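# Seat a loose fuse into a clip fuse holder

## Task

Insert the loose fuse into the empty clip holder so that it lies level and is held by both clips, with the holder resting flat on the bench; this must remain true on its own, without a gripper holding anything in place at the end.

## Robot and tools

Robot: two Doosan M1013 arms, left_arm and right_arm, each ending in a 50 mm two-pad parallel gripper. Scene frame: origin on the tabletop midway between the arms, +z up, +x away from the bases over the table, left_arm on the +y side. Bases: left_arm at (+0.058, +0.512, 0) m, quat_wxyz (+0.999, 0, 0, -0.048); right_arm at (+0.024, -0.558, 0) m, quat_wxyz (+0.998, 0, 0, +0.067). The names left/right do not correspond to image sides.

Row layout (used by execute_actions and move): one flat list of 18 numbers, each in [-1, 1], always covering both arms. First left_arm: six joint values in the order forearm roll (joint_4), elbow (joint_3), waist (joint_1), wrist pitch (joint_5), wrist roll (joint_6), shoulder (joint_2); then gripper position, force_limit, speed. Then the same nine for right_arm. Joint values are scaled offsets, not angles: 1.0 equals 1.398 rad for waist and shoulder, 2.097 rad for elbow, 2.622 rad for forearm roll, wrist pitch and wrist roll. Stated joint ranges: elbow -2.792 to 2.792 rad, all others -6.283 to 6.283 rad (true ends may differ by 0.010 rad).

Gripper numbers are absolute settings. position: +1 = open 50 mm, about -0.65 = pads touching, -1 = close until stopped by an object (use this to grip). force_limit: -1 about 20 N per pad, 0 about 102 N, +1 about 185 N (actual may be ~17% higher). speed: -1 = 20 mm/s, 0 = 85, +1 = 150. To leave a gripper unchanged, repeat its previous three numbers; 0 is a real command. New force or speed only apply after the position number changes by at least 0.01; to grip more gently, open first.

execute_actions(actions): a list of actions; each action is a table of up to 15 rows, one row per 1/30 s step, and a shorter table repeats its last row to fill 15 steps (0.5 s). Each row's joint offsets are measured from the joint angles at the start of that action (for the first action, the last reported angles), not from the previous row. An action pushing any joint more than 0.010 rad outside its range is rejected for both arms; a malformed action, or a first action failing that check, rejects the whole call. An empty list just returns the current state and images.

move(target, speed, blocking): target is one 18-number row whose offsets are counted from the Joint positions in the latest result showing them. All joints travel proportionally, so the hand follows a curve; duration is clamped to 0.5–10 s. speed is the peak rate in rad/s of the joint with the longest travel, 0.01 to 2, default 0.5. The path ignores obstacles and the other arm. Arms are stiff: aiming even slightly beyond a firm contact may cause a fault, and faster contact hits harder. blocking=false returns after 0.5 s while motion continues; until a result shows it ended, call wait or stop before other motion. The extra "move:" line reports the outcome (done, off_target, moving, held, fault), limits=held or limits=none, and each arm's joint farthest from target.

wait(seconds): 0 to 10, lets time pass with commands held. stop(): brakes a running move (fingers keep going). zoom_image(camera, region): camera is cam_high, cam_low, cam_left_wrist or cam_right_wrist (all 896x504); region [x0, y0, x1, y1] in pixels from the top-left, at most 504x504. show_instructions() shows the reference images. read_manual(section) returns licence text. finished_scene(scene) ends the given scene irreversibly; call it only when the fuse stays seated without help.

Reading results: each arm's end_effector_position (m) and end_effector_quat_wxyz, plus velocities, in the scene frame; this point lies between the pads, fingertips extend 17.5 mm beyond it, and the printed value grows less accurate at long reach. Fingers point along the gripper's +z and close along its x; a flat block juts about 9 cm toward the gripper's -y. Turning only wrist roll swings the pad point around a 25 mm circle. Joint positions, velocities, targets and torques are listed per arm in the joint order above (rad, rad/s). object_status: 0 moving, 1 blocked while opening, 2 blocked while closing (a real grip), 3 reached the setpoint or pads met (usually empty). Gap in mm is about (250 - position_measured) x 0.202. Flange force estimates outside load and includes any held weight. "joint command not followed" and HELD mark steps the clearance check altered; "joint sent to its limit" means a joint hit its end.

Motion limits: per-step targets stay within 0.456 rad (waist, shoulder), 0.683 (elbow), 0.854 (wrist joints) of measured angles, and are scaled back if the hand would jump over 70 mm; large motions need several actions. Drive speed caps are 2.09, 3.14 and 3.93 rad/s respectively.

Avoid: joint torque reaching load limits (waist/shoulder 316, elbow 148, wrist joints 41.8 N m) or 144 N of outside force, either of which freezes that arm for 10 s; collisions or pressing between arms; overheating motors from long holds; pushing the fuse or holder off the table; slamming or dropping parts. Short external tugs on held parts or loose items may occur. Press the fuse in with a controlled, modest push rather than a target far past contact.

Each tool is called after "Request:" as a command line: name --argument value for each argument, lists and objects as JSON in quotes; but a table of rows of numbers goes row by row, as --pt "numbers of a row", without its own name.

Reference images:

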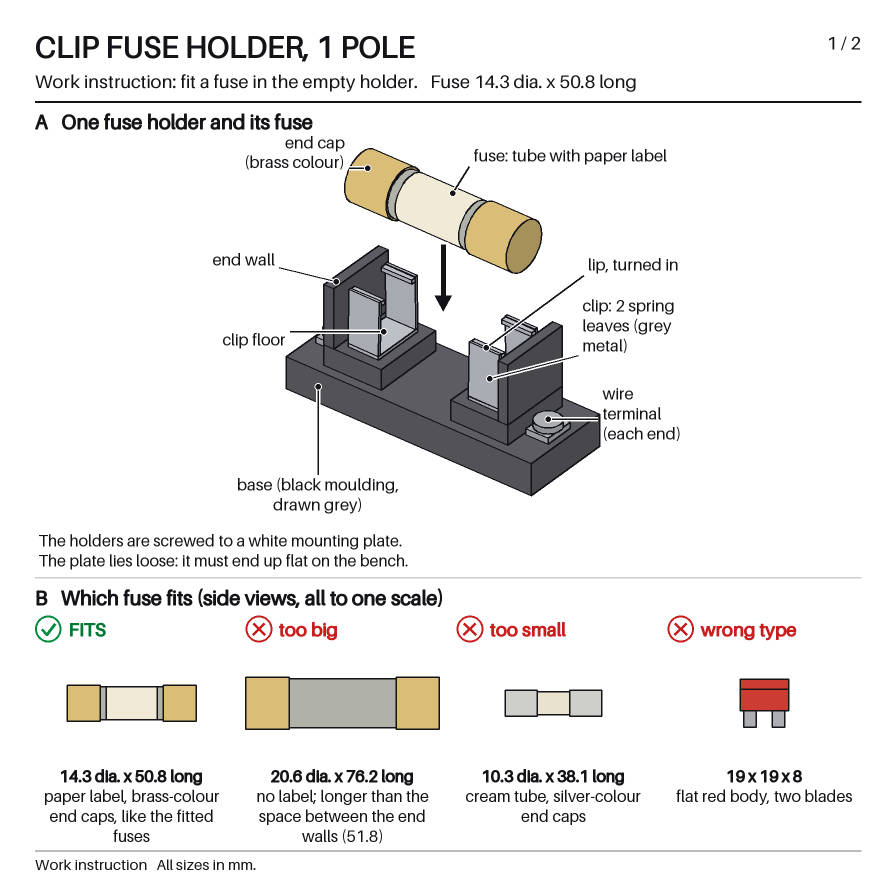

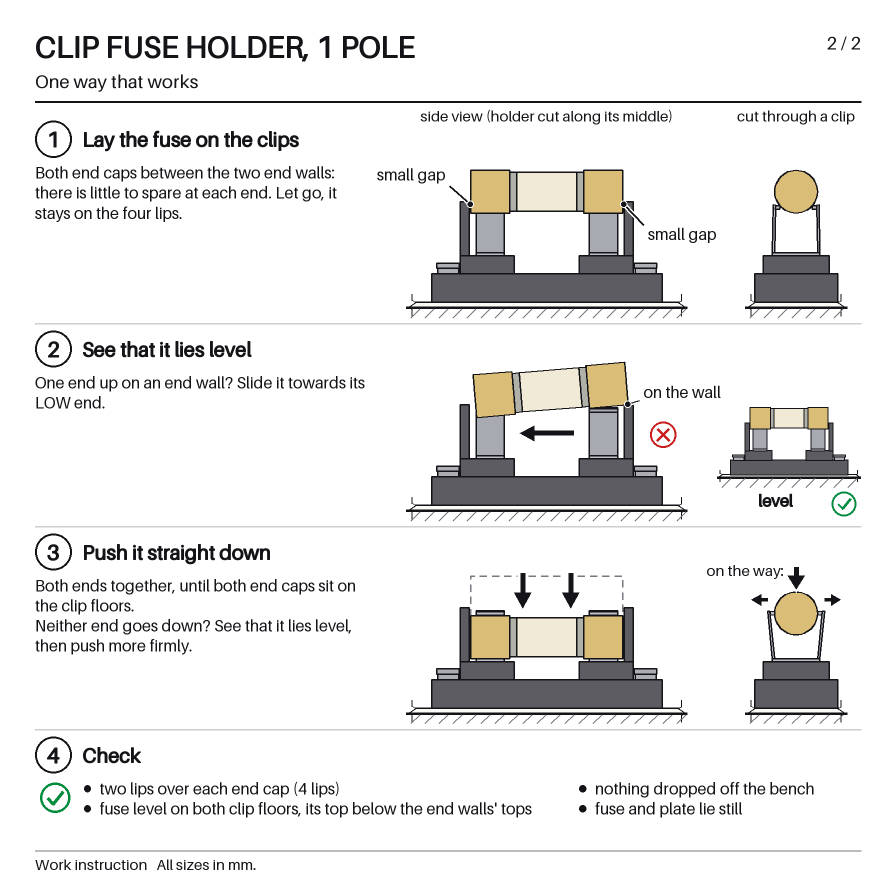

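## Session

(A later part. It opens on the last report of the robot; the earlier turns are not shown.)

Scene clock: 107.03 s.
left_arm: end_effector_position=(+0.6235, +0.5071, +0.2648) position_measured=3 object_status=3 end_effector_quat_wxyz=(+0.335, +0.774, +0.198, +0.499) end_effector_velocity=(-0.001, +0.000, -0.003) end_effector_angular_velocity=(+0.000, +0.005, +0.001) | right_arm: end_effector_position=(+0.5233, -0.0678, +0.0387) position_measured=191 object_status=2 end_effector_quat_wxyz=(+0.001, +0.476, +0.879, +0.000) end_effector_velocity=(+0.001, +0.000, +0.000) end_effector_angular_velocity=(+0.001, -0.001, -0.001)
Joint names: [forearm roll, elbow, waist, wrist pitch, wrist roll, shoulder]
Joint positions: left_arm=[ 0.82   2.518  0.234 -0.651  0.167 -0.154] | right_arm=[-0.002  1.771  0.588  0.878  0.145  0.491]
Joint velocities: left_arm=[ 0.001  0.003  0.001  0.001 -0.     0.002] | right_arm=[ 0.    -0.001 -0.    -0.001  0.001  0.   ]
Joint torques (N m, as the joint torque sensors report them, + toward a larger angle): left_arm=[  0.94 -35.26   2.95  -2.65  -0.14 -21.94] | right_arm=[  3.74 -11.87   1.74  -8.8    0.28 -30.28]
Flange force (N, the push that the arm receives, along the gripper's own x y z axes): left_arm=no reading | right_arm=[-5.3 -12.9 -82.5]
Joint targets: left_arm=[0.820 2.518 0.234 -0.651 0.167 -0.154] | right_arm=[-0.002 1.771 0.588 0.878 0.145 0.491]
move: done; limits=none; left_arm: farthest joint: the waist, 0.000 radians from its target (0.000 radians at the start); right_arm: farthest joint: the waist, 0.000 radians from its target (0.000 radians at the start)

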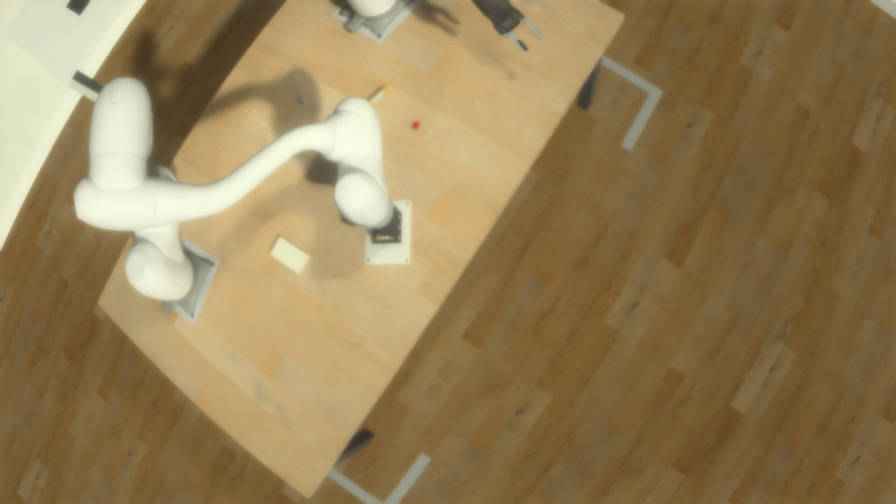

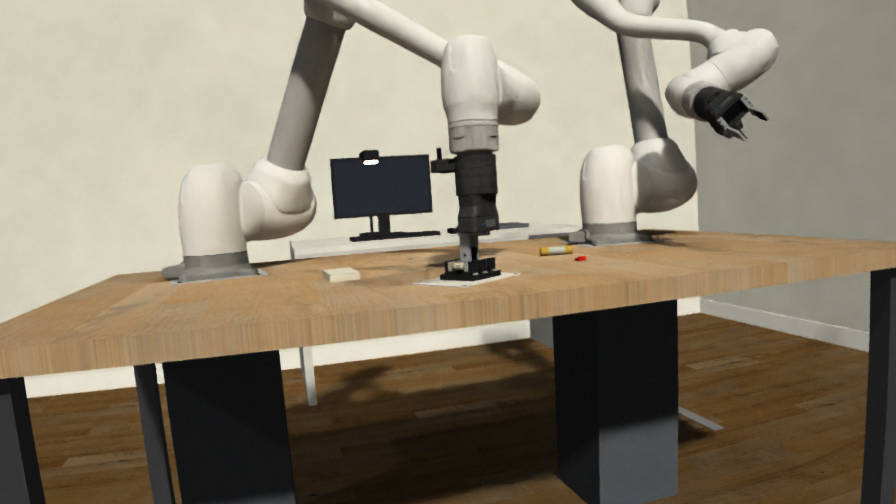

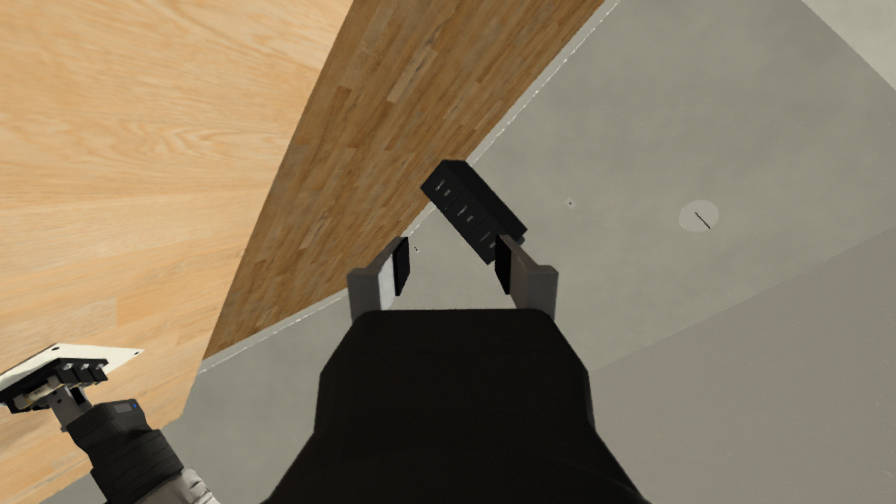

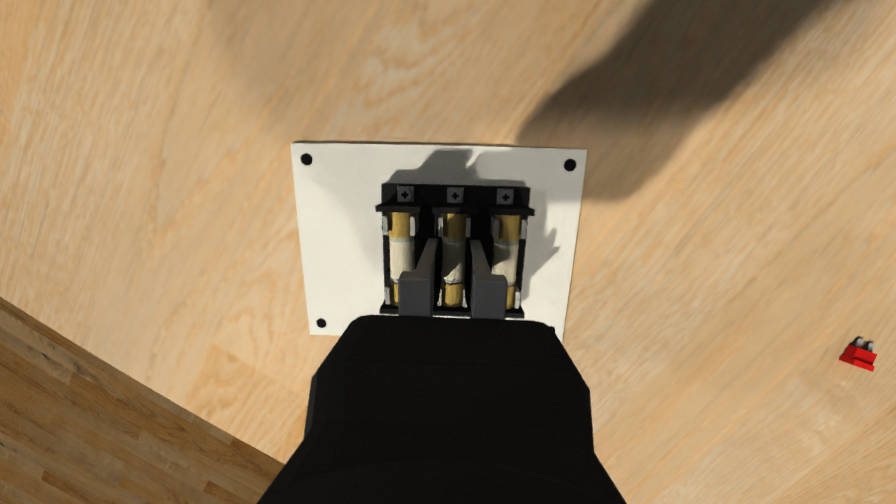

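Seated. Open to about 19 mm and lift.

Request:
move --target '[0,0,0,0,0,0,1,0,0, 0,0,0,0,0,0,-0.02,-0.5,-0.5]'

Request:
move --target '[0,0,0,0,0,0,1,0,0, 0,-0.015,0,0.031,0,-0.035,-0.02,-0.5,-0.5]' --speed 0.1

Request:
zoom_image --camera "cam_right_wrist" --region '[370, 170, 540, 320]'

Scene clock: 111.37 s.
left_arm: end_effector_position=(+0.6235, +0.5071, +0.2648) position_measured=3 object_status=3 end_effector_quat_wxyz=(+0.335, +0.774, +0.198, +0.499) end_effector_velocity=(+0.001, -0.001, +0.001) end_effector_angular_velocity=(+0.001, -0.002, -0.002) | right_arm: end_effector_position=(+0.5233, -0.0678, +0.0387) position_measured=155 object_status=3 end_effector_quat_wxyz=(+0.001, +0.476, +0.879, +0.000) end_effector_velocity=(+0.001, +0.001, +0.001) end_effector_angular_velocity=(+0.001, -0.001, -0.001)
Joint names: [forearm roll, elbow, waist, wrist pitch, wrist roll, shoulder]
Joint positions: left_arm=[ 0.82   2.518  0.234 -0.651  0.167 -0.154] | right_arm=[-0.002  1.771  0.588  0.878  0.145  0.491]
Joint velocities: left_arm=[ 0.001 -0.002 -0.001 -0.    -0.    -0.   ] | right_arm=[ 0.    -0.002 -0.     0.     0.001 -0.   ]
Joint torques (N m, as the joint torque sensors report them, + toward a larger angle): left_arm=[  0.97 -35.21   0.65  -2.89  -0.13 -22.79] | right_arm=[  3.41 -31.57   1.    -0.29   0.1  -84.48]
Flange force (N, the push that the arm receives, along the gripper's own x y z axes): left_arm=no reading | right_arm=[-0.3 5.9 -0.6]
Joint targets: left_arm=[0.820 2.518 0.234 -0.651 0.167 -0.154] | right_arm=[-0.002 1.771 0.588 0.878 0.145 0.491]
move: done; limits=none; left_arm: farthest joint: the waist, 0.000 radians from its target (0.000 radians at the start); right_arm: farthest joint: the waist, 0.000 radians from its target (0.000 radians at the start)

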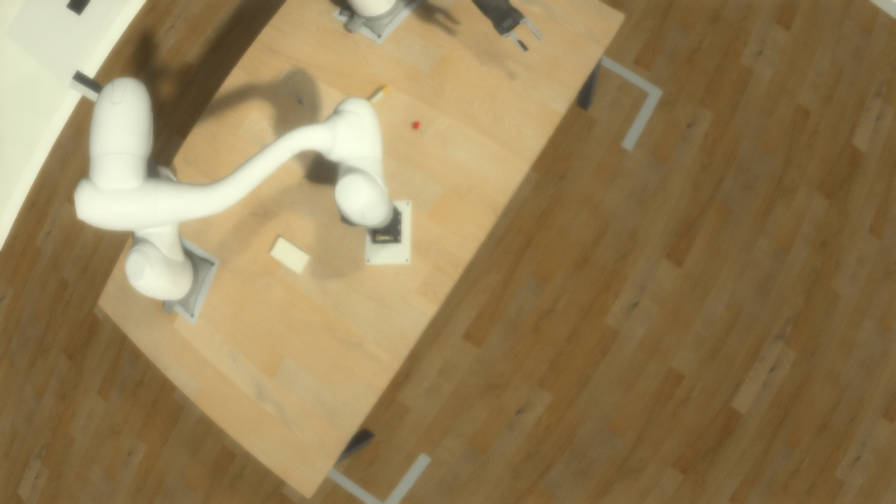

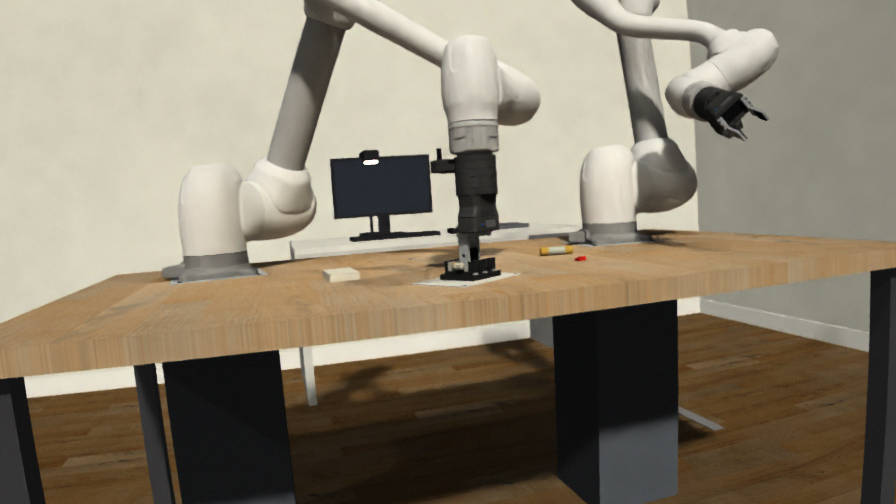

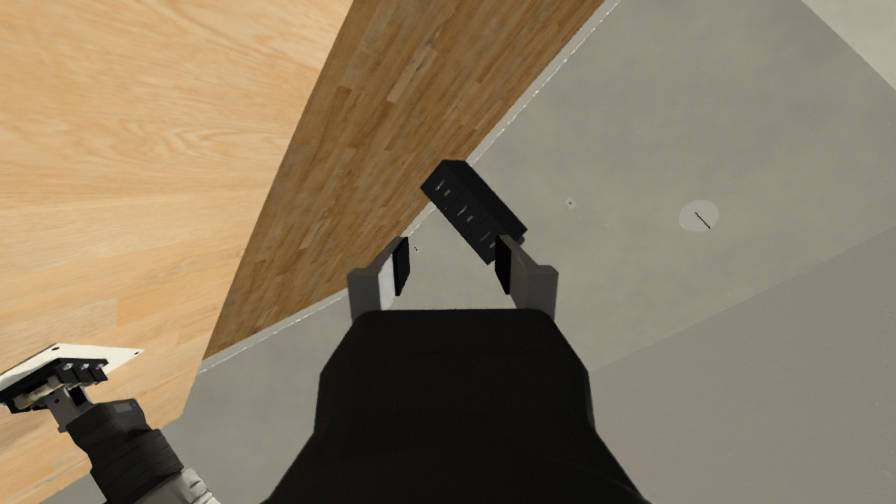

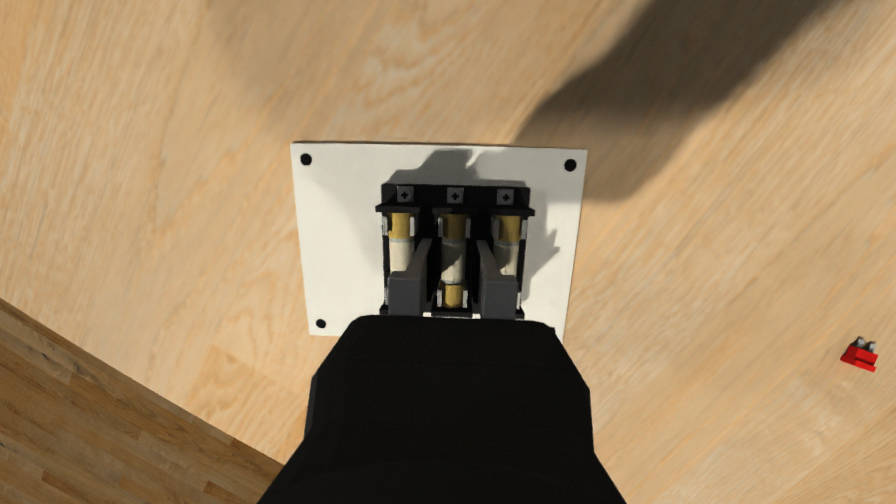

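Scene clock: 112.47 s.
left_arm: end_effector_position=(+0.6235, +0.5071, +0.2648) position_measured=3 object_status=3 end_effector_quat_wxyz=(+0.335, +0.774, +0.198, +0.499) end_effector_velocity=(+0.000, -0.000, +0.001) end_effector_angular_velocity=(-0.001, -0.002, -0.000) | right_arm: end_effector_position=(+0.5232, -0.0679, +0.0881) position_measured=155 object_status=3 end_effector_quat_wxyz=(+0.001, +0.476, +0.879, -0.000) end_effector_velocity=(+0.001, +0.001, +0.001) end_effector_angular_velocity=(+0.002, -0.001, -0.003)
Joint names: [forearm roll, elbow, waist, wrist pitch, wrist roll, shoulder]
Joint positions: left_arm=[ 0.82   2.518  0.234 -0.651  0.167 -0.154] | right_arm=[-0.002  1.74   0.588  0.96   0.145  0.442]
Joint velocities: left_arm=[-0.001 -0.    -0.001 -0.    -0.    -0.001] | right_arm=[ 0.    -0.002  0.     0.     0.003 -0.   ]
Joint torques (N m, as the joint torque sensors report them, + toward a larger angle): left_arm=[  1.21 -34.9    2.75  -2.55  -0.15 -22.8 ] | right_arm=[  3.76 -33.71   1.04  -0.04  -0.04 -82.35]
Flange force (N, the push that the arm receives, along the gripper's own x y z axes): left_arm=no reading | right_arm=[-0.2 6.5 -0.6]
Joint targets: left_arm=[0.820 2.518 0.234 -0.651 0.167 -0.154] | right_arm=[-0.002 1.740 0.588 0.960 0.145 0.442]
move: done; limits=none; left_arm: farthest joint: the waist, 0.000 radians from its target (0.000 radians at the start); right_arm: farthest joint: the waist, 0.000 radians from its target (0.000 radians at the start)

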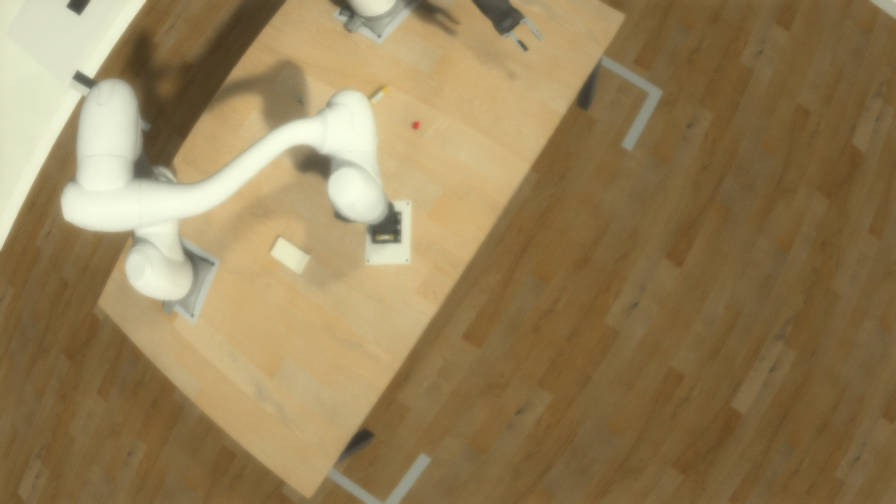

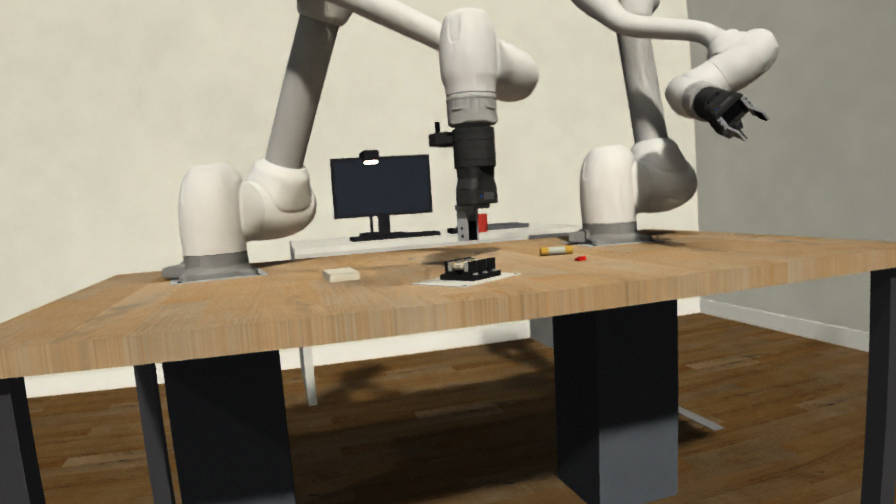

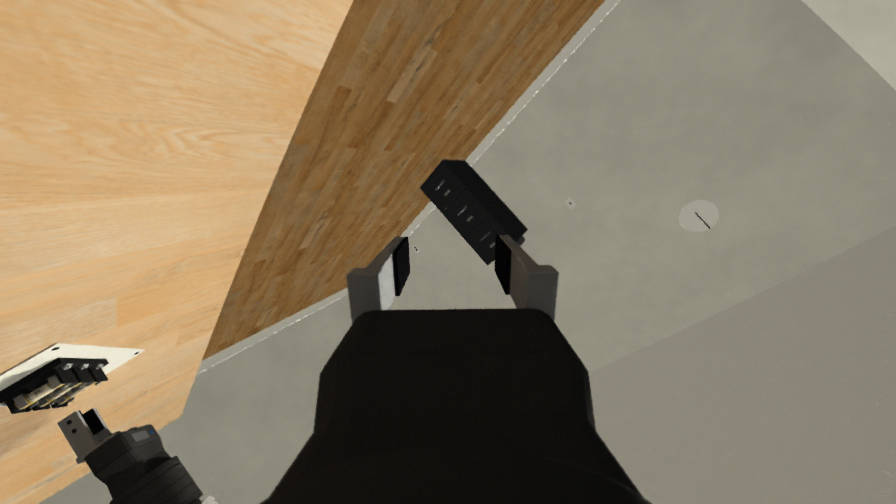

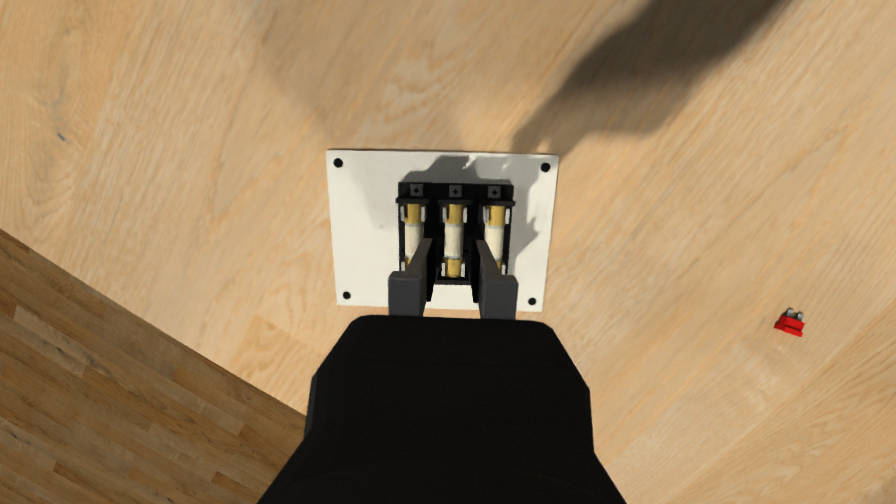

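Region (370, 170, 540, 320) of cam_right_wrist's 896x504 image, scaled by 2.965, with more detail than that image has; it fills the top 445 rows of this view, and the rest is white.

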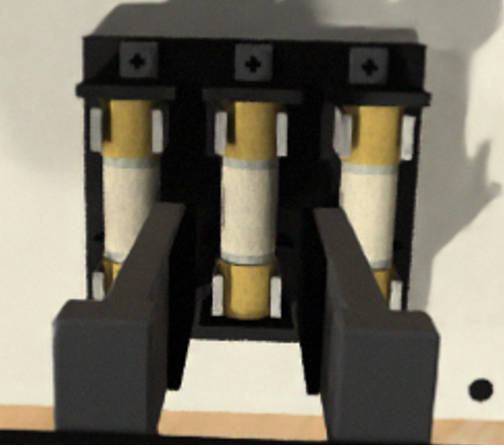

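Request:
finished_scene --scene 1

The scene is finished: the task was done.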